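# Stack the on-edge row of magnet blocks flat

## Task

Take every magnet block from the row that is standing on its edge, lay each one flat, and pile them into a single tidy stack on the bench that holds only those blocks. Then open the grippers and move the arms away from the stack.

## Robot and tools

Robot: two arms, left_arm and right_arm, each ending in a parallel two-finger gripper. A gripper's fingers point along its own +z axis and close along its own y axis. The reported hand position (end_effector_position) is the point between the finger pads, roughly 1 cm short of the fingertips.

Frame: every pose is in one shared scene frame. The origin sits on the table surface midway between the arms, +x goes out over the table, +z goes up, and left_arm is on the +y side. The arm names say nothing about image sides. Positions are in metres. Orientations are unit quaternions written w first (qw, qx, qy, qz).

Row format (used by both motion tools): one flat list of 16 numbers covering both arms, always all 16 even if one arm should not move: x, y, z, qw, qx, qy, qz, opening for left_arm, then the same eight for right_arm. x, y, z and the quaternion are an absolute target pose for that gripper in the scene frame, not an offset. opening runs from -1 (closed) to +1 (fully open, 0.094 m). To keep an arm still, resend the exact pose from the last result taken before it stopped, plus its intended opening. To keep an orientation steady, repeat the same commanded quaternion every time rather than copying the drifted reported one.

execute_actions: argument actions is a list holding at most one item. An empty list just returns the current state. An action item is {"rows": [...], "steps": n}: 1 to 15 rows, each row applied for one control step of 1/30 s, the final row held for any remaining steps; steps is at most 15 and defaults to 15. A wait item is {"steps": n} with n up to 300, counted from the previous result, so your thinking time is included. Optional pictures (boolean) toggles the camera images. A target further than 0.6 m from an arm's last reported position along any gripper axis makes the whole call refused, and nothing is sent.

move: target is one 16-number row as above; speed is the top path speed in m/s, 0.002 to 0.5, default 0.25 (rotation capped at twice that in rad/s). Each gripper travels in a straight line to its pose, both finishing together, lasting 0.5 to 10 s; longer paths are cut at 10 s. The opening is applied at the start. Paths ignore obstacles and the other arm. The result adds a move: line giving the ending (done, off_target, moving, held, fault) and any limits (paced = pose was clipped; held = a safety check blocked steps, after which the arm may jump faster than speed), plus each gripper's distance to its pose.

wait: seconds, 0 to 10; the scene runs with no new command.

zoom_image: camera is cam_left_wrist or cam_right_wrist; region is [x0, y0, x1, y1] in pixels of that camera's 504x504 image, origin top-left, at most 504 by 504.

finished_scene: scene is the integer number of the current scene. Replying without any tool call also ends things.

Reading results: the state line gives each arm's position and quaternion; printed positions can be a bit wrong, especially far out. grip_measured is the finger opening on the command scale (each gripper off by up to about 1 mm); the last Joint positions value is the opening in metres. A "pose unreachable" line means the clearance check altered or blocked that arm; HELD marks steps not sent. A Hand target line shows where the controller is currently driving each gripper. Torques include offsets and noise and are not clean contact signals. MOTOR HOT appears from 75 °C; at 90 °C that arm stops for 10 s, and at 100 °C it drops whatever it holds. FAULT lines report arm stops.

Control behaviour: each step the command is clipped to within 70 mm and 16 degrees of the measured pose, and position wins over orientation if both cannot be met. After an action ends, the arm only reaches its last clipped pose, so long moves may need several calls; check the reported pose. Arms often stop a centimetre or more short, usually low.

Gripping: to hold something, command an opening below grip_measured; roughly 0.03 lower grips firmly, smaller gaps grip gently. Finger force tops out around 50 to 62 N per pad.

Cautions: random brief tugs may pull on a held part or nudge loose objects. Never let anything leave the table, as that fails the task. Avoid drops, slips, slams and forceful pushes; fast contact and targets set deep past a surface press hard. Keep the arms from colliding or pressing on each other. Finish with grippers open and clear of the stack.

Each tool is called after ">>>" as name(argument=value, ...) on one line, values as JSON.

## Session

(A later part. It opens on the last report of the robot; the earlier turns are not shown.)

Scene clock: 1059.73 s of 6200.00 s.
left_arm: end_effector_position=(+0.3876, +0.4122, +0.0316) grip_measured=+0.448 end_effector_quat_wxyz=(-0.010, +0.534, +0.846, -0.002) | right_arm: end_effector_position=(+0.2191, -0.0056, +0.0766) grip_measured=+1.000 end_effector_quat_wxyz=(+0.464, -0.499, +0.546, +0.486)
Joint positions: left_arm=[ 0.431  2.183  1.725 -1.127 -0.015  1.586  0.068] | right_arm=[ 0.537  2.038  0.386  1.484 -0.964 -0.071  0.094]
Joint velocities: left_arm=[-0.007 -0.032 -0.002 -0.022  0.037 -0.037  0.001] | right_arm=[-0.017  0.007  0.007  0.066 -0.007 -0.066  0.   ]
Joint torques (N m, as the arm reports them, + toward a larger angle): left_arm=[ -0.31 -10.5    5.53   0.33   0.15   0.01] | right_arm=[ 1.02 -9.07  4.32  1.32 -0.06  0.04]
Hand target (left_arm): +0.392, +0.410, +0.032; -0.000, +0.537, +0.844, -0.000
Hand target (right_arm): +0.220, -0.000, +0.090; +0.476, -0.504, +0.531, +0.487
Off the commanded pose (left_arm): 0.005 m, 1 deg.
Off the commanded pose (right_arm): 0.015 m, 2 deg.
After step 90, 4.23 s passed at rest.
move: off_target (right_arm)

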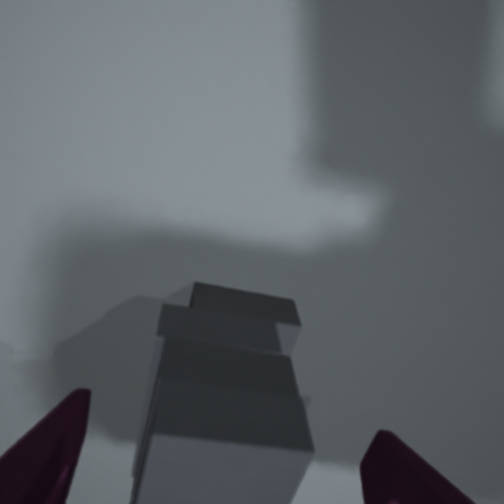

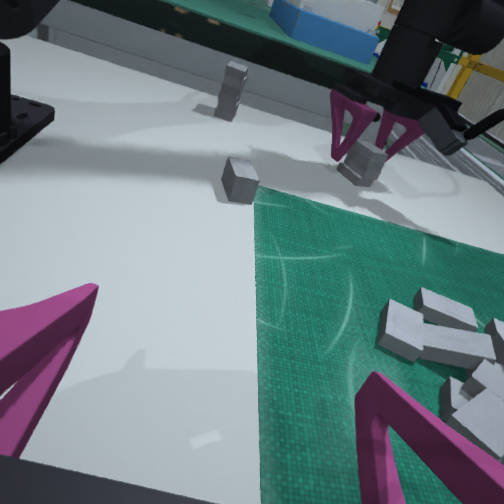

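>>> move(target=[0.392,0.410,0.016, 0,0.5373,0.8434,0, 0.45, 0.22,0.0,0.09, 0.476,-0.504,0.531,0.487, 1], speed=0.03)

>>> zoom_image(camera="cam_right_wrist", region=[300,70,460,210])

Scene clock: 1063.77 s of 6200.00 s.
left_arm: end_effector_position=(+0.3874, +0.4121, +0.0156) grip_measured=+0.448 end_effector_quat_wxyz=(-0.011, +0.534, +0.846, -0.003) | right_arm: end_effector_position=(+0.2191, -0.0056, +0.0766) grip_measured=+1.000 end_effector_quat_wxyz=(+0.464, -0.499, +0.546, +0.486)
Joint positions: left_arm=[ 0.431  2.199  1.684 -1.072 -0.015  1.586  0.068] | right_arm=[ 0.537  2.038  0.386  1.484 -0.964 -0.071  0.094]
Joint velocities: left_arm=[-0.012  0.007 -0.017  0.007  0.095  0.095  0.   ] | right_arm=[ 0.032  0.002 -0.007 -0.081  0.022 -0.022  0.   ]
Joint torques (N m, as the arm reports them, + toward a larger angle): left_arm=[ -0.38 -10.41   5.48   0.34   0.14   0.04] | right_arm=[ 0.98 -9.01  4.34  1.31 -0.06  0.05]
Hand target (left_arm): +0.392, +0.410, +0.016; -0.000, +0.537, +0.843, -0.000
Hand target (right_arm): +0.220, -0.000, +0.090; +0.476, -0.504, +0.531, +0.487
Off the commanded pose (left_arm): 0.005 m, 1 deg.
Off the commanded pose (right_arm): 0.015 m, 2 deg.
After step 90, 0.10 s passed at rest.
move: off_target (right_arm)

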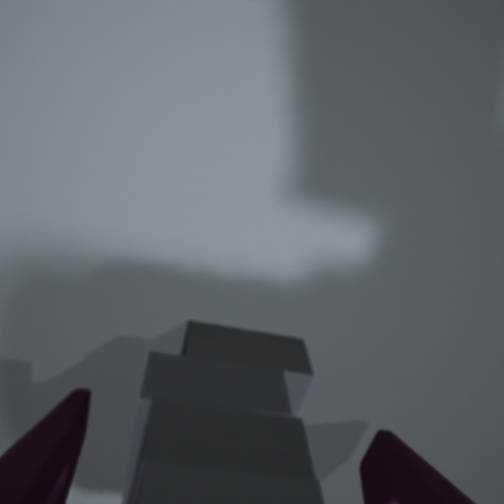

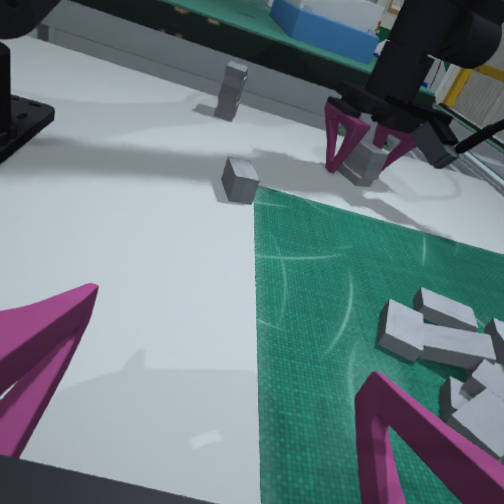

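Region (300, 70, 460, 210) of cam_right_wrist's 504x504 image, scaled by 3.150, with more detail than that image has; it fills the top 441 rows of this view, and the rest is white.

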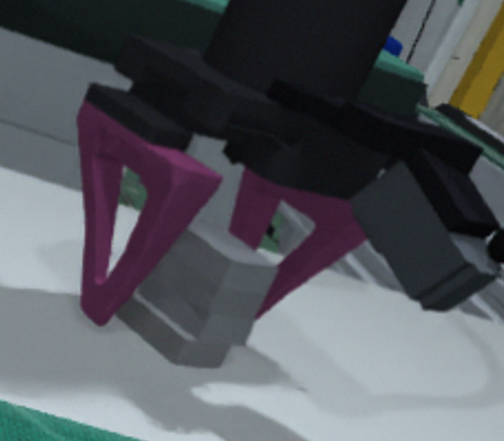

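>>> move(target=[0.392,0.410,0.010, 0,0.5373,0.8434,0, 0.45, 0.22,0.0,0.09, 0.476,-0.504,0.531,0.487, 1], speed=0.01)

>>> zoom_image(camera="cam_right_wrist", region=[310,110,420,210])

Scene clock: 1073.27 s of 6200.00 s.
left_arm: end_effector_position=(+0.3894, +0.4131, +0.0132) grip_measured=+0.448 end_effector_quat_wxyz=(-0.008, +0.534, +0.846, +0.002) | right_arm: end_effector_position=(+0.2191, -0.0056, +0.0766) grip_measured=+1.000 end_effector_quat_wxyz=(+0.464, -0.499, +0.546, +0.486)
Joint positions: left_arm=[ 0.431  2.199  1.675 -1.051 -0.015  1.586  0.068] | right_arm=[ 0.537  2.038  0.386  1.484 -0.964 -0.071  0.094]
Joint velocities: left_arm=[ 0.007  0.002 -0.002  0.022  0.022 -0.051 -0.   ] | right_arm=[-0.002 -0.007 -0.007 -0.081  0.051 -0.066  0.   ]
Joint torques (N m, as the arm reports them, + toward a larger angle): left_arm=[ -0.3  -10.03   5.18   0.35   0.14   0.02] | right_arm=[ 0.98 -9.03  4.33  1.31 -0.05  0.07]
Hand target (left_arm): +0.392, +0.410, +0.010; -0.000, +0.537, +0.843, -0.000
Hand target (right_arm): +0.220, -0.000, +0.090; +0.476, -0.504, +0.531, +0.487
Off the commanded pose (left_arm): 0.005 m, 1 deg.
Off the commanded pose (right_arm): 0.015 m, 2 deg.
After step 90, 4.33 s passed at rest.
move: off_target (right_arm)

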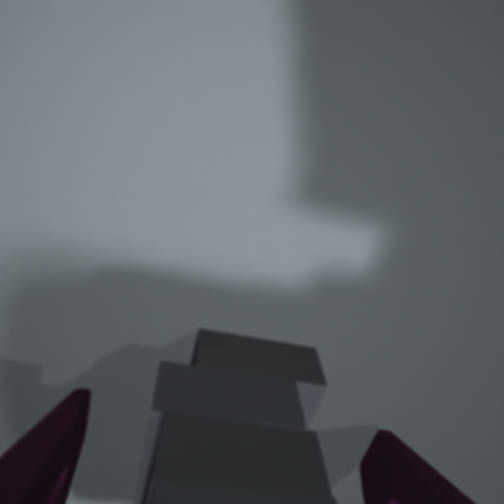

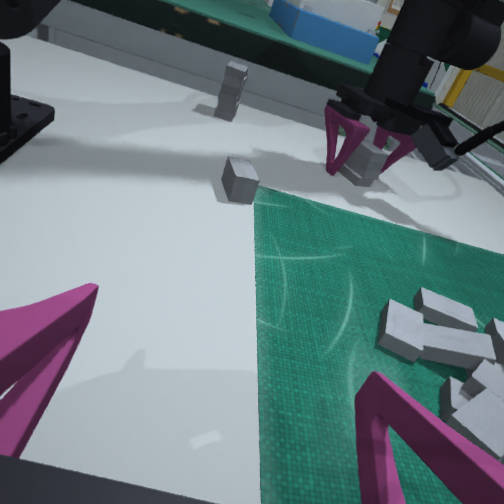

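Region (310, 110, 420, 210) of cam_right_wrist's 504x504 image, scaled by 4.582, with more detail than that image has; it fills the top 458 rows of this view, and the rest is white.

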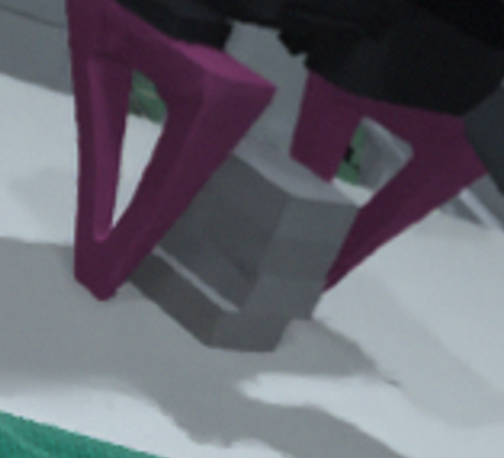

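>>> execute_actions(actions=[{"rows": [[0.392,0.410,0.010, 0,0.5373,0.8434,0, 0.40, 0.22,0.0,0.09, 0.476,-0.504,0.531,0.487, 1],[0.392,0.410,0.010, 0,0.5373,0.8434,0, 0.35, 0.22,0.0,0.09, 0.476,-0.504,0.531,0.487, 1],[0.392,0.410,0.010, 0,0.5373,0.8434,0, 0.30, 0.22,0.0,0.09, 0.476,-0.504,0.531,0.487, 1],[0.392,0.410,0.010, 0,0.5373,0.8434,0, 0.25, 0.22,0.0,0.09, 0.476,-0.504,0.531,0.487, 1],[0.392,0.410,0.010, 0,0.5373,0.8434,0, 0.20, 0.22,0.0,0.09, 0.476,-0.504,0.531,0.487, 1],[0.392,0.410,0.010, 0,0.5373,0.8434,0, 0.15, 0.22,0.0,0.09, 0.476,-0.504,0.531,0.487, 1],[0.392,0.410,0.010, 0,0.5373,0.8434,0, 0.11, 0.22,0.0,0.09, 0.476,-0.504,0.531,0.487, 1],[0.392,0.410,0.010, 0,0.5373,0.8434,0, 0.08, 0.22,0.0,0.09, 0.476,-0.504,0.531,0.487, 1],[0.392,0.410,0.010, 0,0.5373,0.8434,0, 0.05, 0.22,0.0,0.09, 0.476,-0.504,0.531,0.487, 1],[0.392,0.410,0.010, 0,0.5373,0.8434,0, 0.02, 0.22,0.0,0.09, 0.476,-0.504,0.531,0.487, 1],[0.392,0.410,0.010, 0,0.5373,0.8434,0, -0.01, 0.22,0.0,0.09, 0.476,-0.504,0.531,0.487, 1],[0.392,0.410,0.010, 0,0.5373,0.8434,0, -0.04, 0.22,0.0,0.09, 0.476,-0.504,0.531,0.487, 1],[0.392,0.410,0.010, 0,0.5373,0.8434,0, -0.07, 0.22,0.0,0.09, 0.476,-0.504,0.531,0.487, 1],[0.392,0.410,0.010, 0,0.5373,0.8434,0, -0.10, 0.22,0.0,0.09, 0.476,-0.504,0.531,0.487, 1],[0.392,0.410,0.010, 0,0.5373,0.8434,0, -0.13, 0.22,0.0,0.09, 0.476,-0.504,0.531,0.487, 1]], "steps": 15}], pictures=false)

>>> execute_actions(actions=[{"rows": [[0.392,0.410,0.010, 0,0.5373,0.8434,0, -0.15, 0.22,0.0,0.09, 0.476,-0.504,0.531,0.487, 1],[0.392,0.410,0.010, 0,0.5373,0.8434,0, -0.17, 0.22,0.0,0.09, 0.476,-0.504,0.531,0.487, 1],[0.392,0.410,0.010, 0,0.5373,0.8434,0, -0.19, 0.22,0.0,0.09, 0.476,-0.504,0.531,0.487, 1],[0.392,0.410,0.010, 0,0.5373,0.8434,0, -0.21, 0.22,0.0,0.09, 0.476,-0.504,0.531,0.487, 1],[0.392,0.410,0.010, 0,0.5373,0.8434,0, -0.23, 0.22,0.0,0.09, 0.476,-0.504,0.531,0.487, 1],[0.392,0.410,0.010, 0,0.5373,0.8434,0, -0.25, 0.22,0.0,0.09, 0.476,-0.504,0.531,0.487, 1],[0.392,0.410,0.010, 0,0.5373,0.8434,0, -0.27, 0.22,0.0,0.09, 0.476,-0.504,0.531,0.487, 1],[0.392,0.410,0.010, 0,0.5373,0.8434,0, -0.29, 0.22,0.0,0.09, 0.476,-0.504,0.531,0.487, 1],[0.392,0.410,0.010, 0,0.5373,0.8434,0, -0.31, 0.22,0.0,0.09, 0.476,-0.504,0.531,0.487, 1],[0.392,0.410,0.010, 0,0.5373,0.8434,0, -0.33, 0.22,0.0,0.09, 0.476,-0.504,0.531,0.487, 1],[0.392,0.410,0.010, 0,0.5373,0.8434,0, -0.35, 0.22,0.0,0.09, 0.476,-0.504,0.531,0.487, 1],[0.392,0.410,0.010, 0,0.5373,0.8434,0, -0.37, 0.22,0.0,0.09, 0.476,-0.504,0.531,0.487, 1]], "steps": 15}])

>>> zoom_image(camera="cam_right_wrist", region=[310,110,420,210])

Scene clock: 1091.83 s of 6200.00 s.
left_arm: end_effector_position=(+0.3895, +0.4132, +0.0132) grip_measured=-0.115 end_effector_quat_wxyz=(-0.007, +0.534, +0.846, +0.002) | right_arm: end_effector_position=(+0.2191, -0.0056, +0.0766) grip_measured=+1.000 end_effector_quat_wxyz=(+0.464, -0.499, +0.546, +0.486)
Joint positions: left_arm=[ 0.431  2.199  1.675 -1.05  -0.015  1.586  0.042] | right_arm=[ 0.537  2.038  0.386  1.484 -0.964 -0.071  0.094]
Joint velocities: left_arm=[-0.022 -0.012  0.002 -0.037  0.051 -0.007 -0.024] | right_arm=[ 0.002 -0.012  0.002 -0.037 -0.022  0.081  0.   ]
Joint torques (N m, as the arm reports them, + toward a larger angle): left_arm=[ -0.33 -10.04   5.16   0.37   0.14   0.  ] | right_arm=[ 1.02 -9.02  4.39  1.33 -0.07  0.06]
Hand target (left_arm): +0.392, +0.410, +0.010; -0.000, +0.537, +0.843, -0.000
Hand target (right_arm): +0.220, -0.000, +0.090; +0.476, -0.504, +0.531, +0.487
Off the commanded pose (left_arm): 0.005 m, 1 deg.
Off the commanded pose (right_arm): 0.015 m, 2 deg.
Steps of this call (steps 1 to 90: nothing new was sent; then 15.07 s passed at rest; steps 91 to 105: all 15 steps of this action). Readings (end_effector_position):
91: left_arm (+0.3895, +0.4132, +0.0132) | right_arm (+0.2191, -0.0056, +0.0766)
92: left_arm (+0.3895, +0.4132, +0.0132) | right_arm (+0.2191, -0.0056, +0.0766)
94: left_arm (+0.3895, +0.4132, +0.0132) | right_arm (+0.2191, -0.0056, +0.0766)
98: left_arm (+0.3895, +0.4132, +0.0132) | right_arm (+0.2191, -0.0056, +0.0766)
105: the state above

Scene clock: 1092.33 s of 6200.00 s.
left_arm: end_effector_position=(+0.3925, +0.4146, +0.0132) grip_measured=-0.367 end_effector_quat_wxyz=(-0.004, +0.534, +0.846, +0.008) | right_arm: end_effector_position=(+0.2191, -0.0056, +0.0766) grip_measured=+1.000 end_effector_quat_wxyz=(+0.464, -0.499, +0.546, +0.486)
Joint positions: left_arm=[ 0.431  2.199  1.675 -1.037 -0.015  1.586  0.03 ] | right_arm=[ 0.537  2.038  0.386  1.484 -0.964 -0.071  0.094]
Joint velocities: left_arm=[-0.007  0.007 -0.017  0.022 -0.066  0.051 -0.   ] | right_arm=[-0.012 -0.002 -0.012 -0.022  0.022  0.037  0.   ]
Joint torques (N m, as the arm reports them, + toward a larger angle): left_arm=[-0.3  -9.93  5.24  0.27  0.14  0.04] | right_arm=[ 1.04 -9.    4.4   1.34 -0.05  0.07]
Hand target (left_arm): +0.392, +0.410, +0.010; +0.000, +0.537, +0.843, +0.000
Hand target (right_arm): +0.220, -0.000, +0.090; +0.476, -0.504, +0.531, +0.487
Off the commanded pose (left_arm): 0.006 m, 1 deg.
Off the commanded pose (right_arm): 0.015 m, 2 deg.
Steps of this call (steps 1 to 15: all 15 steps of this action). Readings (end_effector_position):
1: left_arm (+0.3898, +0.4133, +0.0132) | right_arm (+0.2191, -0.0056, +0.0766)
2: left_arm (+0.3901, +0.4135, +0.0132) | right_arm (+0.2191, -0.0056, +0.0766)
4: left_arm (+0.3907, +0.4138, +0.0132) | right_arm (+0.2191, -0.0056, +0.0766)
8: left_arm (+0.3918, +0.4143, +0.0132) | right_arm (+0.2191, -0.0056, +0.0766)
15: the state above

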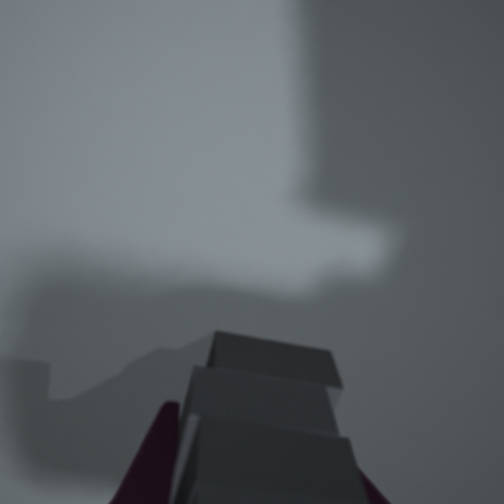

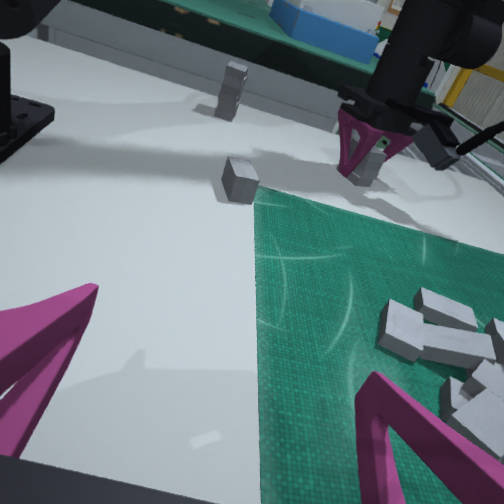

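Region (310, 110, 420, 210) of cam_right_wrist's 504x504 image, scaled by 4.582, with more detail than that image has; it fills the top 458 rows of this view, and the rest is white.

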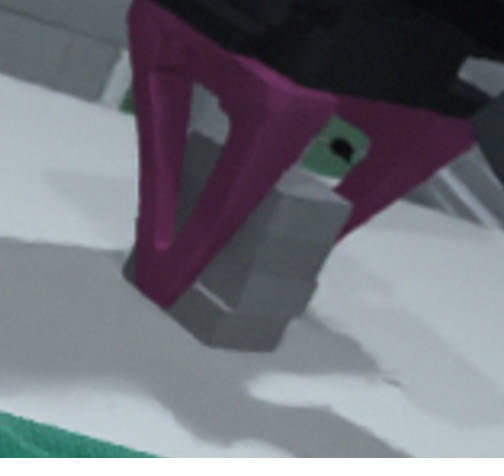

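>>> execute_actions(actions=[{"rows": [[0.392,0.410,0.010, 0,0.5373,0.8434,0, -0.38, 0.22,0.0,0.09, 0.476,-0.504,0.531,0.487, 1],[0.392,0.410,0.010, 0,0.5373,0.8434,0, -0.38, 0.22,0.0,0.09, 0.476,-0.504,0.531,0.487, 1],[0.392,0.410,0.010, 0,0.5373,0.8434,0, -0.39, 0.22,0.0,0.09, 0.476,-0.504,0.531,0.487, 1],[0.392,0.410,0.010, 0,0.5373,0.8434,0, -0.39, 0.22,0.0,0.09, 0.476,-0.504,0.531,0.487, 1],[0.392,0.410,0.010, 0,0.5373,0.8434,0, -0.40, 0.22,0.0,0.09, 0.476,-0.504,0.531,0.487, 1],[0.392,0.410,0.010, 0,0.5373,0.8434,0, -0.40, 0.22,0.0,0.09, 0.476,-0.504,0.531,0.487, 1],[0.392,0.410,0.010, 0,0.5373,0.8434,0, -0.41, 0.22,0.0,0.09, 0.476,-0.504,0.531,0.487, 1],[0.392,0.410,0.010, 0,0.5373,0.8434,0, -0.41, 0.22,0.0,0.09, 0.476,-0.504,0.531,0.487, 1],[0.392,0.410,0.010, 0,0.5373,0.8434,0, -0.42, 0.22,0.0,0.09, 0.476,-0.504,0.531,0.487, 1],[0.392,0.410,0.010, 0,0.5373,0.8434,0, -0.42, 0.22,0.0,0.09, 0.476,-0.504,0.531,0.487, 1],[0.392,0.410,0.010, 0,0.5373,0.8434,0, -0.43, 0.22,0.0,0.09, 0.476,-0.504,0.531,0.487, 1]], "steps": 15}])

>>> zoom_image(camera="cam_right_wrist", region=[310,110,420,210])

Scene clock: 1100.47 s of 6200.00 s.
left_arm: end_effector_position=(+0.3917, +0.4143, +0.0132) grip_measured=-0.427 end_effector_quat_wxyz=(-0.005, +0.534, +0.846, +0.007) | right_arm: end_effector_position=(+0.2191, -0.0056, +0.0766) grip_measured=+1.000 end_effector_quat_wxyz=(+0.464, -0.499, +0.546, +0.486)
Joint positions: left_arm=[ 0.431  2.199  1.675 -1.04  -0.015  1.587  0.027] | right_arm=[ 0.537  2.038  0.386  1.484 -0.964 -0.071  0.094]
Joint velocities: left_arm=[ 0.007 -0.037  0.002  0.022 -0.022  0.007 -0.001] | right_arm=[ 0.002 -0.007 -0.002 -0.037 -0.022  0.007  0.   ]
Joint torques (N m, as the arm reports them, + toward a larger angle): left_arm=[ -0.39 -10.     5.28   0.3    0.14   0.02] | right_arm=[ 1.08 -8.99  4.35  1.31 -0.06  0.06]
Hand target (left_arm): +0.392, +0.410, +0.010; -0.000, +0.537, +0.843, -0.000
Hand target (right_arm): +0.220, -0.000, +0.090; +0.476, -0.504, +0.531, +0.487
Off the commanded pose (left_arm): 0.005 m, 1 deg.
Off the commanded pose (right_arm): 0.015 m, 2 deg.
Steps of this call (steps 1 to 90: nothing new was sent; then 4.63 s passed at rest; steps 91 to 105: all 15 steps of this action). Readings (end_effector_position):
91: left_arm (+0.3925, +0.4146, +0.0132) | right_arm (+0.2191, -0.0056, +0.0766)
92: left_arm (+0.3924, +0.4146, +0.0132) | right_arm (+0.2191, -0.0056, +0.0766)
94: left_arm (+0.3923, +0.4146, +0.0132) | right_arm (+0.2191, -0.0056, +0.0766)
98: left_arm (+0.3920, +0.4144, +0.0132) | right_arm (+0.2191, -0.0056, +0.0766)
105: the state above

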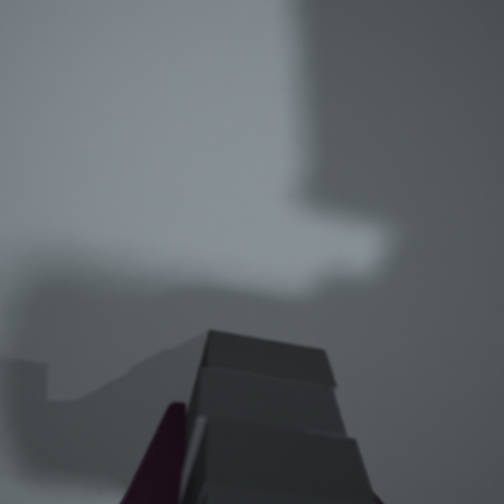

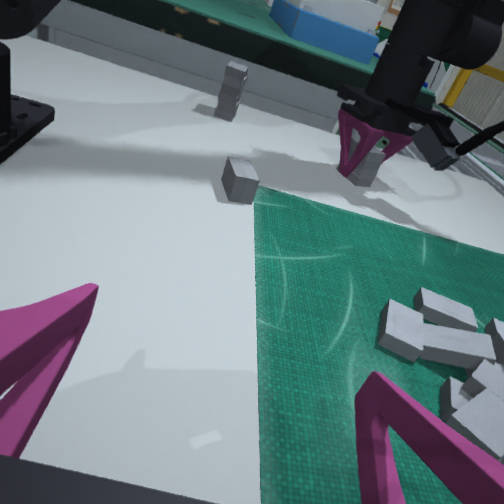

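Region (310, 110, 420, 210) of cam_right_wrist's 504x504 image, scaled by 4.582, with more detail than that image has; it fills the top 458 rows of this view, and the rest is white.

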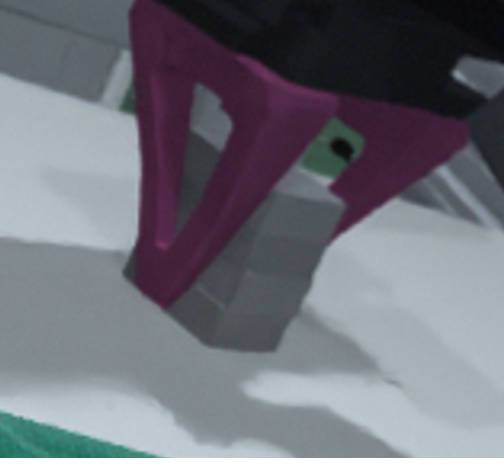

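>>> execute_actions(actions=[{"rows": [[0.392,0.410,0.010, 0,0.5373,0.8434,0, -0.44, 0.22,0.0,0.09, 0.476,-0.504,0.531,0.487, 1],[0.392,0.410,0.010, 0,0.5373,0.8434,0, -0.44, 0.22,0.0,0.09, 0.476,-0.504,0.531,0.487, 1],[0.392,0.410,0.010, 0,0.5373,0.8434,0, -0.45, 0.22,0.0,0.09, 0.476,-0.504,0.531,0.487, 1],[0.392,0.410,0.010, 0,0.5373,0.8434,0, -0.45, 0.22,0.0,0.09, 0.476,-0.504,0.531,0.487, 1],[0.392,0.410,0.010, 0,0.5373,0.8434,0, -0.46, 0.22,0.0,0.09, 0.476,-0.504,0.531,0.487, 1],[0.392,0.410,0.010, 0,0.5373,0.8434,0, -0.46, 0.22,0.0,0.09, 0.476,-0.504,0.531,0.487, 1],[0.392,0.410,0.010, 0,0.5373,0.8434,0, -0.47, 0.22,0.0,0.09, 0.476,-0.504,0.531,0.487, 1],[0.392,0.410,0.010, 0,0.5373,0.8434,0, -0.47, 0.22,0.0,0.09, 0.476,-0.504,0.531,0.487, 1],[0.392,0.410,0.010, 0,0.5373,0.8434,0, -0.48, 0.22,0.0,0.09, 0.476,-0.504,0.531,0.487, 1]], "steps": 15}])

>>> zoom_image(camera="cam_right_wrist", region=[310,110,420,210])

Scene clock: 1108.13 s of 6200.00 s.
left_arm: end_effector_position=(+0.3911, +0.4140, +0.0129) grip_measured=-0.464 end_effector_quat_wxyz=(-0.005, +0.534, +0.846, +0.006) | right_arm: end_effector_position=(+0.2191, -0.0056, +0.0766) grip_measured=+1.000 end_effector_quat_wxyz=(+0.464, -0.499, +0.546, +0.486)
Joint positions: left_arm=[ 0.431  2.199  1.673 -1.041 -0.015  1.587  0.025] | right_arm=[ 0.537  2.038  0.386  1.484 -0.964 -0.071  0.094]
Joint velocities: left_arm=[ 0.007 -0.017 -0.002  0.051 -0.007  0.051 -0.   ] | right_arm=[-0.017  0.007  0.002 -0.007 -0.037 -0.051  0.   ]
Joint torques (N m, as the arm reports them, + toward a larger angle): left_arm=[ -0.35 -10.03   5.24   0.28   0.12   0.03] | right_arm=[ 0.97 -9.07  4.38  1.31 -0.04  0.05]
Hand target (left_arm): +0.392, +0.410, +0.010; -0.000, +0.537, +0.843, -0.000
Hand target (right_arm): +0.220, -0.000, +0.090; +0.476, -0.504, +0.531, +0.487
Off the commanded pose (left_arm): 0.005 m, 1 deg.
Off the commanded pose (right_arm): 0.015 m, 2 deg.
Steps of this call (steps 1 to 90: nothing new was sent; then 4.17 s passed at rest; steps 91 to 105: all 15 steps of this action). Readings (end_effector_position):
91: left_arm (+0.3916, +0.4142, +0.0132) | right_arm (+0.2191, -0.0056, +0.0766)
92: left_arm (+0.3915, +0.4142, +0.0132) | right_arm (+0.2191, -0.0056, +0.0766)
94: left_arm (+0.3911, +0.4140, +0.0129) | right_arm (+0.2191, -0.0056, +0.0766)
98: left_arm (+0.3911, +0.4140, +0.0129) | right_arm (+0.2191, -0.0056, +0.0766)
105: the state above

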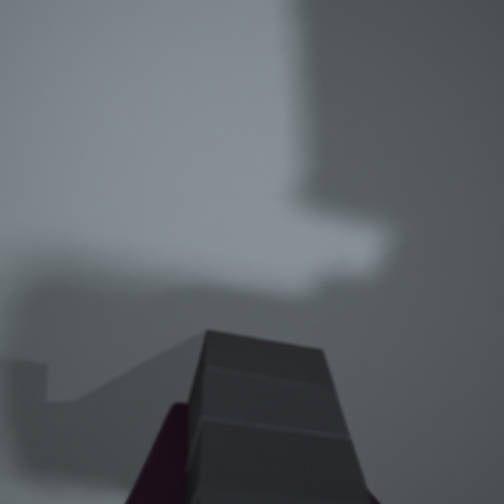

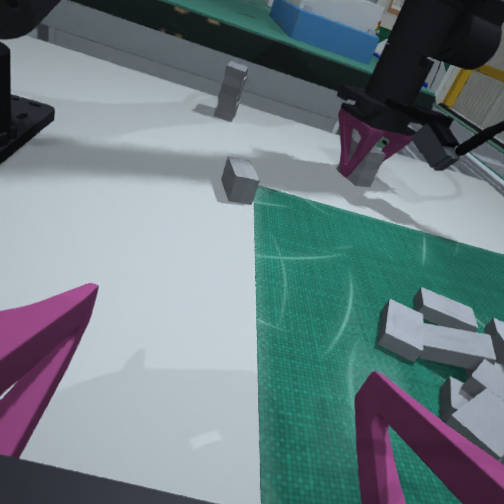

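Region (310, 110, 420, 210) of cam_right_wrist's 504x504 image, scaled by 4.582, with more detail than that image has; it fills the top 458 rows of this view, and the rest is white.

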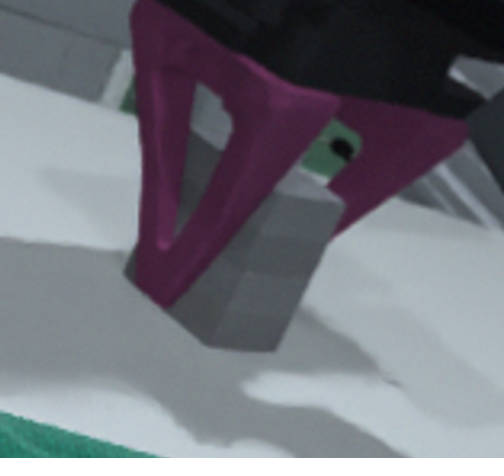

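>>> execute_actions(actions=[{"rows": [[0.392,0.410,0.010, 0,0.5373,0.8434,0, -0.44, 0.22,0.0,0.09, 0.476,-0.504,0.531,0.487, 1],[0.392,0.410,0.010, 0,0.5373,0.8434,0, -0.42, 0.22,0.0,0.09, 0.476,-0.504,0.531,0.487, 1],[0.392,0.410,0.010, 0,0.5373,0.8434,0, -0.40, 0.22,0.0,0.09, 0.476,-0.504,0.531,0.487, 1],[0.392,0.410,0.010, 0,0.5373,0.8434,0, -0.35, 0.22,0.0,0.09, 0.476,-0.504,0.531,0.487, 1],[0.392,0.410,0.010, 0,0.5373,0.8434,0, -0.28, 0.22,0.0,0.09, 0.476,-0.504,0.531,0.487, 1],[0.392,0.410,0.010, 0,0.5373,0.8434,0, -0.2, 0.22,0.0,0.09, 0.476,-0.504,0.531,0.487, 1],[0.392,0.410,0.010, 0,0.5373,0.8434,0, -0.1, 0.22,0.0,0.09, 0.476,-0.504,0.531,0.487, 1],[0.392,0.410,0.010, 0,0.5373,0.8434,0, 0.0, 0.22,0.0,0.09, 0.476,-0.504,0.531,0.487, 1],[0.392,0.410,0.010, 0,0.5373,0.8434,0, 0.1, 0.22,0.0,0.09, 0.476,-0.504,0.531,0.487, 1]], "steps": 12}], pictures=false)

>>> move(target=[0.392,0.412,0.095, 0,0.5373,0.8434,0, 0.1, 0.22,0.0,0.09, 0.476,-0.504,0.531,0.487, 1], speed=0.12)

Scene clock: 1118.60 s of 6200.00 s.
left_arm: end_effector_position=(+0.3911, +0.4140, +0.0129) grip_measured=+0.097 end_effector_quat_wxyz=(-0.005, +0.534, +0.845, +0.006) | right_arm: end_effector_position=(+0.2192, -0.0056, +0.0766) grip_measured=+1.000 end_effector_quat_wxyz=(+0.465, -0.499, +0.546, +0.486)
Joint positions: left_arm=[ 0.431  2.199  1.673 -1.041 -0.015  1.587  0.052] | right_arm=[ 0.537  2.038  0.386  1.484 -0.964 -0.071  0.094]
Joint velocities: left_arm=[-0.002  0.017 -0.002 -0.051 -0.037 -0.007  0.001] | right_arm=[-0.002  0.017 -0.017  0.022  0.022 -0.051  0.   ]
Joint torques (N m, as the arm reports them, + toward a larger angle): left_arm=[ -0.37 -10.03   5.25   0.31   0.13   0.02] | right_arm=[ 0.93 -9.05  4.38  1.32 -0.04  0.06]
Hand target (left_arm): +0.392, +0.410, +0.010; -0.000, +0.537, +0.843, -0.000
Hand target (right_arm): +0.220, -0.000, +0.090; +0.476, -0.504, +0.531, +0.487
Off the commanded pose (left_arm): 0.005 m, 1 deg.
Off the commanded pose (right_arm): 0.015 m, 2 deg.
Steps of this call (steps 1 to 90: nothing new was sent; then 7.07 s passed at rest; steps 91 to 102: all 12 steps of this action). Readings (end_effector_position):
91: left_arm (+0.3911, +0.4140, +0.0129) | right_arm (+0.2192, -0.0056, +0.0766)
92: left_arm (+0.3911, +0.4140, +0.0129) | right_arm (+0.2192, -0.0056, +0.0766)
94: left_arm (+0.3911, +0.4140, +0.0129) | right_arm (+0.2192, -0.0056, +0.0766)
98: left_arm (+0.3911, +0.4140, +0.0129) | right_arm (+0.2192, -0.0056, +0.0766)
102: the state above

Scene clock: 1120.13 s of 6200.00 s.
left_arm: end_effector_position=(+0.3886, +0.4127, +0.0785) grip_measured=+0.097 end_effector_quat_wxyz=(-0.015, +0.535, +0.844, -0.009) | right_arm: end_effector_position=(+0.2192, -0.0056, +0.0766) grip_measured=+1.000 end_effector_quat_wxyz=(+0.465, -0.499, +0.546, +0.486)
Joint positions: left_arm=[ 0.431  2.179  1.906 -1.328 -0.015  1.59   0.052] | right_arm=[ 0.537  2.038  0.386  1.484 -0.964 -0.071  0.094]
Joint velocities: left_arm=[-0.002 -0.002 -0.002  0.007  0.007 -0.007 -0.   ] | right_arm=[-0.017  0.002 -0.012  0.066  0.007 -0.037  0.   ]
Joint torques (N m, as the arm reports them, + toward a larger angle): left_arm=[  0.04 -12.22   8.15   0.01   0.15   0.03] | right_arm=[ 1.   -8.97  4.37  1.33 -0.05  0.06]
Hand target (left_arm): +0.392, +0.412, +0.095; -0.000, +0.537, +0.843, +0.000
Hand target (right_arm): +0.220, -0.000, +0.090; +0.476, -0.504, +0.531, +0.487
Off the commanded pose (left_arm): 0.017 m, 2 deg.
Off the commanded pose (right_arm): 0.015 m, 2 deg.
move: off_target (left_arm, right_arm)

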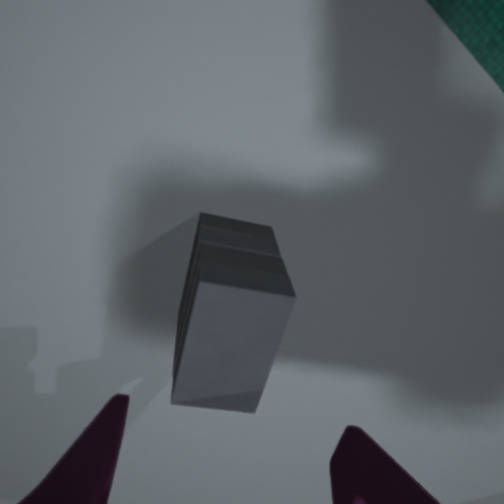

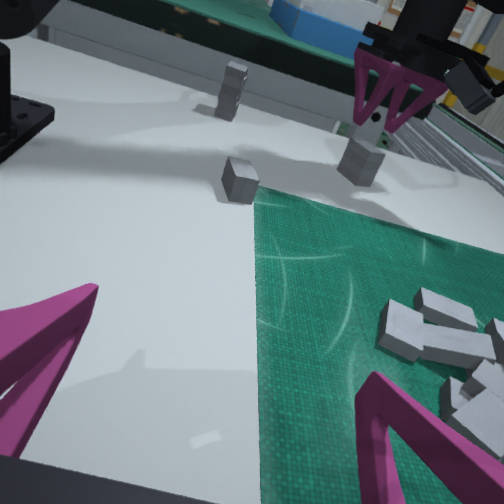

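>>> move(target=[0.236,0.262,0.072, -0.2578,-0.0842,0.9622,-0.0226, 0.35, 0.22,0.0,0.09, 0.476,-0.504,0.531,0.487, 1], speed=0.2)

Scene clock: 1136.20 s of 6200.00 s.
left_arm: end_effector_position=(+0.2404, +0.2671, +0.0655) grip_measured=+0.348 end_effector_quat_wxyz=(-0.262, -0.082, +0.961, -0.017) | right_arm: end_effector_position=(+0.2192, -0.0056, +0.0766) grip_measured=+1.000 end_effector_quat_wxyz=(+0.465, -0.499, +0.546, +0.486)
Joint positions: left_arm=[ 0.144  1.938  1.353 -1.516 -0.012  0.001  0.063] | right_arm=[ 0.537  2.038  0.386  1.484 -0.964 -0.071  0.094]
Joint velocities: left_arm=[-0.002 -0.007 -0.002  0.007 -0.066  0.007  0.001] | right_arm=[-0.007  0.002 -0.012 -0.022 -0.007  0.007  0.   ]
Joint torques (N m, as the arm reports them, + toward a larger angle): left_arm=[-1.11 -9.79  4.32 -0.78  0.1  -0.08] | right_arm=[ 1.   -9.1   4.38  1.31 -0.05  0.05]
Hand target (left_arm): +0.237, +0.262, +0.074; -0.257, -0.082, +0.963, -0.018
Hand target (right_arm): +0.220, -0.000, +0.090; +0.476, -0.504, +0.531, +0.487
Off the commanded pose (left_arm): 0.009 m, 1 deg.
Off the commanded pose (right_arm): 0.015 m, 2 deg.
After step 90, 9.10 s passed at rest.
move: off_target (right_arm)

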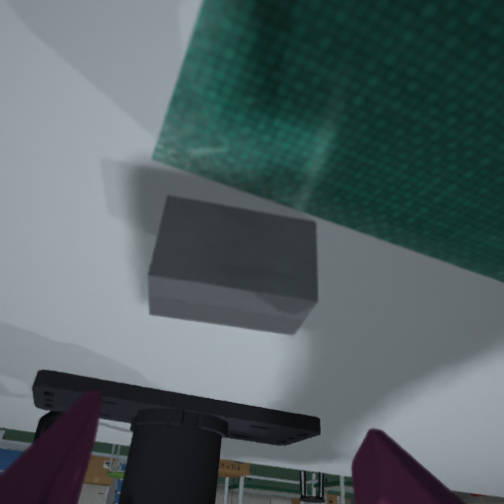

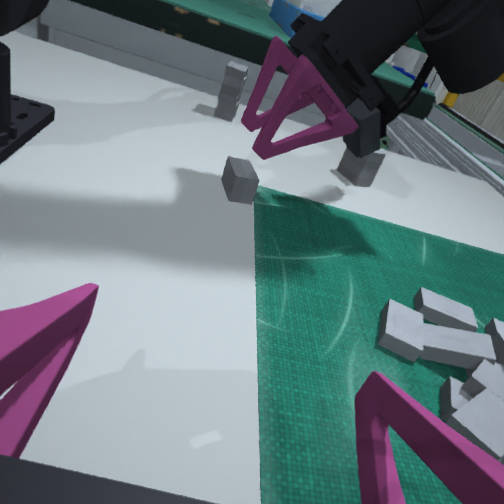

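>>> move(target=[0.232,0.263,0.032, -0.2578,-0.0842,0.9622,-0.0226, 0.35, 0.22,0.0,0.09, 0.476,-0.504,0.531,0.487, 1], speed=0.07)

>>> zoom_image(camera="cam_right_wrist", region=[170,70,370,250])

Scene clock: 1144.03 s of 6200.00 s.
left_arm: end_effector_position=(+0.2306, +0.2645, +0.0344) grip_measured=+0.348 end_effector_quat_wxyz=(-0.262, -0.084, +0.961, -0.019) | right_arm: end_effector_position=(+0.2192, -0.0056, +0.0766) grip_measured=+1.000 end_effector_quat_wxyz=(+0.465, -0.499, +0.546, +0.486)
Joint positions: left_arm=[ 0.144  1.95   1.235 -1.387 -0.007 -0.002  0.063] | right_arm=[ 0.537  2.038  0.386  1.484 -0.964 -0.071  0.094]
Joint velocities: left_arm=[ 0.007 -0.007 -0.007 -0.022 -0.037  0.022  0.   ] | right_arm=[-0.007 -0.007 -0.012  0.007 -0.037  0.037  0.   ]
Joint torques (N m, as the arm reports them, + toward a larger angle): left_arm=[-0.2  -6.88  4.03 -0.49  0.06 -0.03] | right_arm=[ 0.94 -8.99  4.31  1.3  -0.04  0.07]
Hand target (left_arm): +0.232, +0.263, +0.032; -0.258, -0.084, +0.962, -0.023
Hand target (right_arm): +0.220, -0.000, +0.090; +0.476, -0.504, +0.531, +0.487
Off the commanded pose (left_arm): 0.003 m, 1 deg.
Off the commanded pose (right_arm): 0.015 m, 2 deg.
After step 90, 3.83 s passed at rest.
move: off_target (right_arm)

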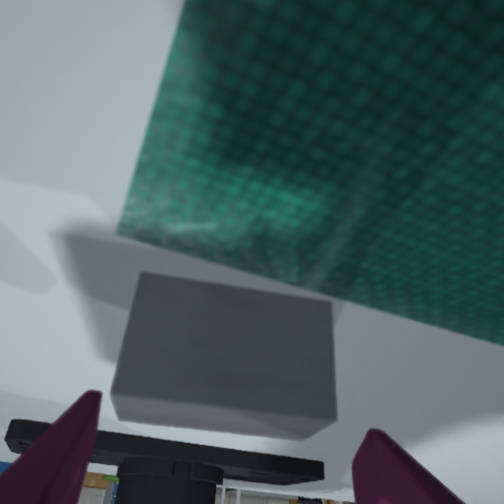

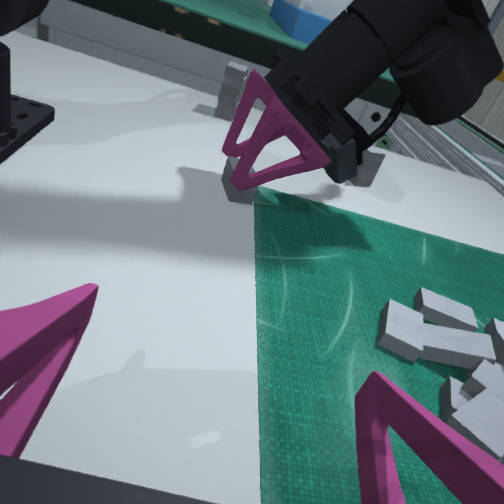

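Region (170, 70, 370, 250) of cam_right_wrist's 504x504 image, scaled by 2.520, with more detail than that image has; it fills the top 454 rows of this view, and the rest is white.

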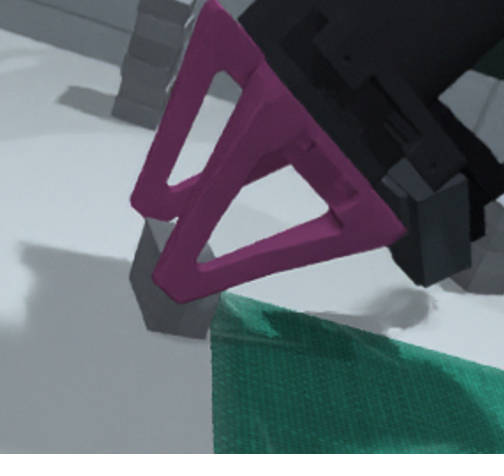

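>>> move(target=[0.240,0.264,0.026, -0.2578,-0.0842,0.9622,-0.0226, 0.35, 0.22,0.0,0.09, 0.476,-0.504,0.531,0.487, 1], speed=0.04)

>>> zoom_image(camera="cam_right_wrist", region=[170,70,370,250])

Scene clock: 1156.73 s of 6200.00 s.
left_arm: end_effector_position=(+0.2299, +0.2643, +0.0261) grip_measured=+0.348 end_effector_quat_wxyz=(-0.273, -0.083, +0.958, -0.020) | right_arm: end_effector_position=(+0.2192, -0.0056, +0.0766) grip_measured=+1.000 end_effector_quat_wxyz=(+0.465, -0.499, +0.546, +0.486)
Joint positions: left_arm=[ 0.144  1.985  1.235 -1.376 -0.007 -0.002  0.063] | right_arm=[ 0.537  2.038  0.386  1.484 -0.964 -0.071  0.094]
Joint velocities: left_arm=[-0.007 -0.002 -0.027  0.051 -0.007  0.007 -0.001] | right_arm=[ 0.022  0.012 -0.027 -0.007  0.007 -0.037  0.   ]
Joint torques (N m, as the arm reports them, + toward a larger angle): left_arm=[-0.2  -7.    6.29 -0.58  0.09 -0.03] | right_arm=[ 0.93 -9.01  4.43  1.33 -0.06  0.07]
Hand target (left_arm): +0.240, +0.264, +0.026; -0.258, -0.084, +0.962, -0.023
Hand target (right_arm): +0.220, -0.000, +0.090; +0.476, -0.504, +0.531, +0.487
Off the commanded pose (left_arm): 0.010 m, 2 deg.
Off the commanded pose (right_arm): 0.015 m, 2 deg.
After step 90, 8.97 s passed at rest.
move: off_target (right_arm)

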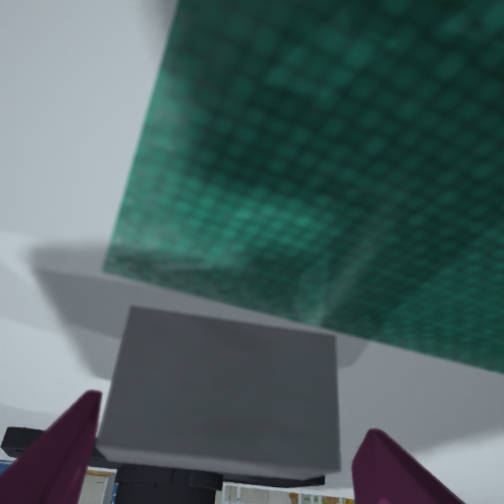

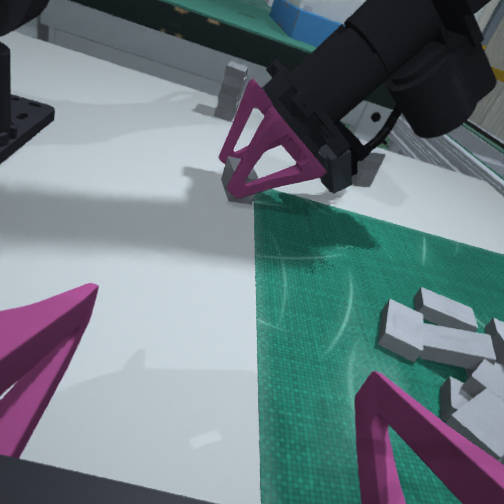

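Region (170, 70, 370, 250) of cam_right_wrist's 504x504 image, scaled by 2.520, with more detail than that image has; it fills the top 454 rows of this view, and the rest is white.

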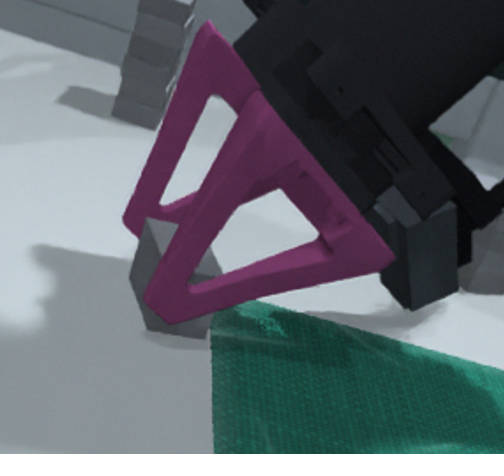

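>>> move(target=[0.249,0.2655,0.034, -0.2578,-0.0842,0.9622,-0.0226, 0.35, 0.22,0.0,0.09, 0.476,-0.504,0.531,0.487, 1], speed=0.04)

>>> zoom_image(camera="cam_right_wrist", region=[170,70,370,250])

Scene clock: 1161.87 s of 6200.00 s.
left_arm: end_effector_position=(+0.2455, +0.2669, +0.0295) grip_measured=+0.348 end_effector_quat_wxyz=(-0.257, -0.084, +0.962, -0.019) | right_arm: end_effector_position=(+0.2192, -0.0056, +0.0766) grip_measured=+1.000 end_effector_quat_wxyz=(+0.465, -0.499, +0.546, +0.486)
Joint positions: left_arm=[ 0.144  2.001  1.292 -1.384 -0.006 -0.002  0.063] | right_arm=[ 0.537  2.038  0.386  1.484 -0.964 -0.071  0.094]
Joint velocities: left_arm=[ 0.017  0.002  0.007  0.037 -0.022  0.037  0.   ] | right_arm=[ 0.002  0.007 -0.007 -0.066  0.037 -0.037  0.   ]
Joint torques (N m, as the arm reports them, + toward a larger angle): left_arm=[-0.25 -7.21  6.67 -0.78  0.08 -0.05] | right_arm=[ 1.02 -9.03  4.41  1.32 -0.07  0.06]
Hand target (left_arm): +0.249, +0.265, +0.034; -0.258, -0.084, +0.962, -0.023
Hand target (right_arm): +0.220, -0.000, +0.090; +0.476, -0.504, +0.531, +0.487
Off the commanded pose (left_arm): 0.006 m, 0 deg.
Off the commanded pose (right_arm): 0.015 m, 2 deg.
After step 90, 1.37 s passed at rest.
move: off_target (right_arm)

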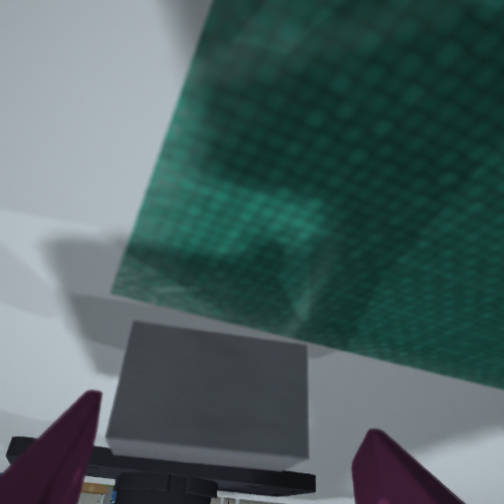

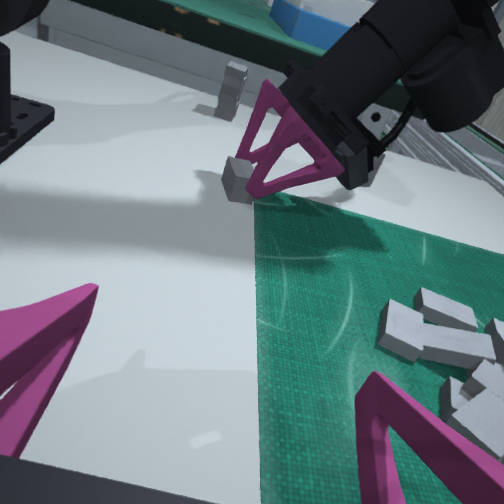

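Region (170, 70, 370, 250) of cam_right_wrist's 504x504 image, scaled by 2.520, with more detail than that image has; it fills the top 454 rows of this view, and the rest is white.

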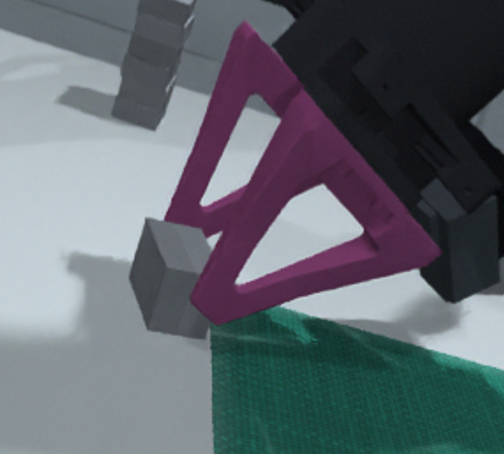

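>>> move(target=[0.2395,0.273,0.028, -0.2578,-0.0842,0.9622,-0.0226, 0.35, 0.22,0.0,0.09, 0.476,-0.504,0.531,0.487, 1], speed=0.04)

>>> zoom_image(camera="cam_right_wrist", region=[170,70,370,250])

Scene clock: 1179.13 s of 6200.00 s.
left_arm: end_effector_position=(+0.2384, +0.2692, +0.0277) grip_measured=+0.348 end_effector_quat_wxyz=(-0.267, -0.083, +0.960, -0.024) | right_arm: end_effector_position=(+0.2192, -0.0056, +0.0766) grip_measured=+1.000 end_effector_quat_wxyz=(+0.465, -0.499, +0.546, +0.486)
Joint positions: left_arm=[ 0.16   2.002  1.274 -1.386 -0.006  0.015  0.063] | right_arm=[ 0.537  2.038  0.386  1.484 -0.964 -0.071  0.094]
Joint velocities: left_arm=[ 0.002 -0.002 -0.017  0.022  0.007 -0.066  0.   ] | right_arm=[-0.022  0.002  0.002 -0.037 -0.022  0.022  0.   ]
Joint torques (N m, as the arm reports them, + toward a larger angle): left_arm=[ 0.89 -8.43  3.96 -0.54 -0.07  0.04] | right_arm=[ 1.04 -9.06  4.41  1.33 -0.05  0.07]
Hand target (left_arm): +0.239, +0.273, +0.028; -0.258, -0.084, +0.962, -0.023
Hand target (right_arm): +0.220, -0.000, +0.090; +0.476, -0.504, +0.531, +0.487
Off the commanded pose (left_arm): 0.004 m, 1 deg.
Off the commanded pose (right_arm): 0.015 m, 2 deg.
After step 90, 13.53 s passed at rest.
move: off_target (right_arm)

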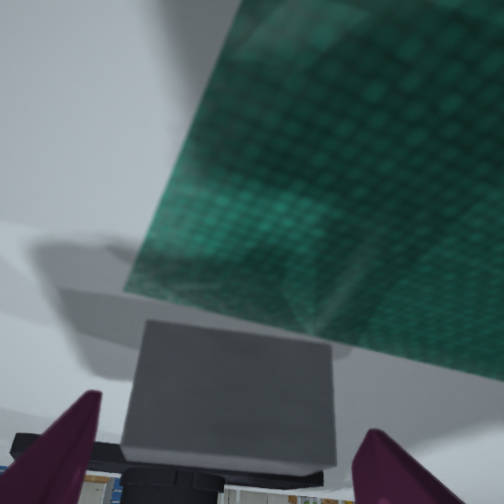

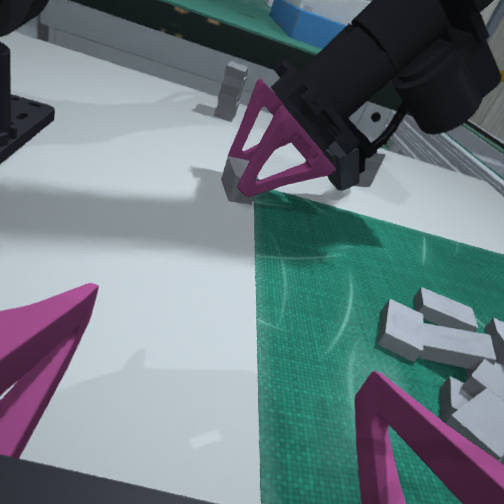

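Region (170, 70, 370, 250) of cam_right_wrist's 504x504 image, scaled by 2.520, with more detail than that image has; it fills the top 454 rows of this view, and the rest is white.

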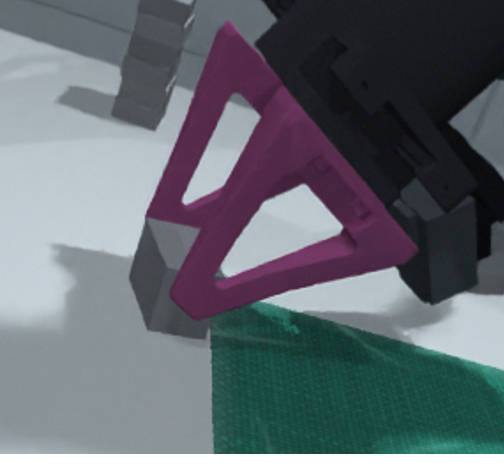

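>>> move(target=[0.238,0.273,0.011, -0.2578,-0.0842,0.9622,-0.0226, 0.35, 0.22,0.0,0.09, 0.476,-0.504,0.531,0.487, 1], speed=0.03)

>>> zoom_image(camera="cam_right_wrist", region=[170,70,370,250])

Scene clock: 1185.30 s of 6200.00 s.
left_arm: end_effector_position=(+0.2372, +0.2690, +0.0140) grip_measured=+0.348 end_effector_quat_wxyz=(-0.262, -0.082, +0.961, -0.024) | right_arm: end_effector_position=(+0.2192, -0.0056, +0.0766) grip_measured=+1.000 end_effector_quat_wxyz=(+0.465, -0.499, +0.546, +0.486)
Joint positions: left_arm=[ 0.16   2.014  1.236 -1.326 -0.006  0.017  0.063] | right_arm=[ 0.537  2.038  0.386  1.484 -0.964 -0.071  0.094]
Joint velocities: left_arm=[-0.002 -0.002 -0.012 -0.007  0.037  0.037  0.001] | right_arm=[-0.022  0.002  0.002 -0.037  0.007 -0.022  0.   ]
Joint torques (N m, as the arm reports them, + toward a larger angle): left_arm=[ 1.   -7.34  3.81 -0.48 -0.06  0.01] | right_arm=[ 0.94 -8.94  4.39  1.33 -0.05  0.07]
Hand target (left_arm): +0.238, +0.273, +0.011; -0.258, -0.084, +0.962, -0.023
Hand target (right_arm): +0.220, -0.000, +0.090; +0.476, -0.504, +0.531, +0.487
Off the commanded pose (left_arm): 0.005 m, 1 deg.
Off the commanded pose (right_arm): 0.015 m, 2 deg.
After step 90, 2.20 s passed at rest.
move: off_target (right_arm)

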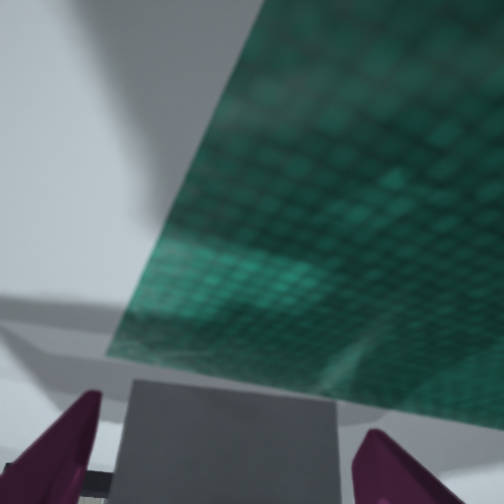

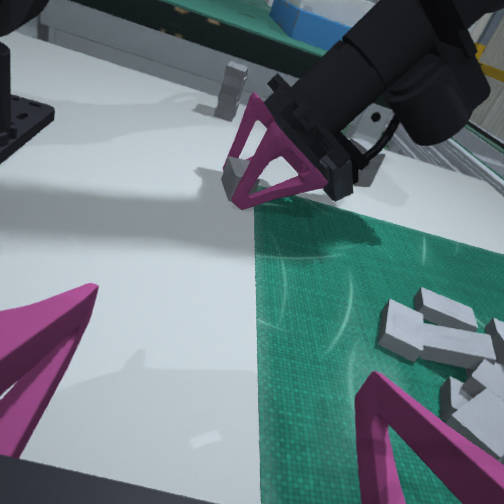

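Region (170, 70, 370, 250) of cam_right_wrist's 504x504 image, scaled by 2.520, with more detail than that image has; it fills the top 454 rows of this view, and the rest is white.

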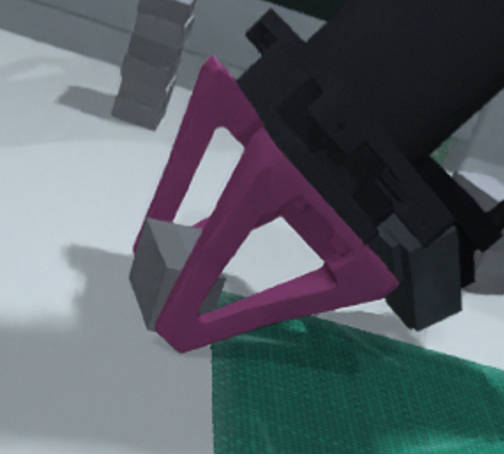

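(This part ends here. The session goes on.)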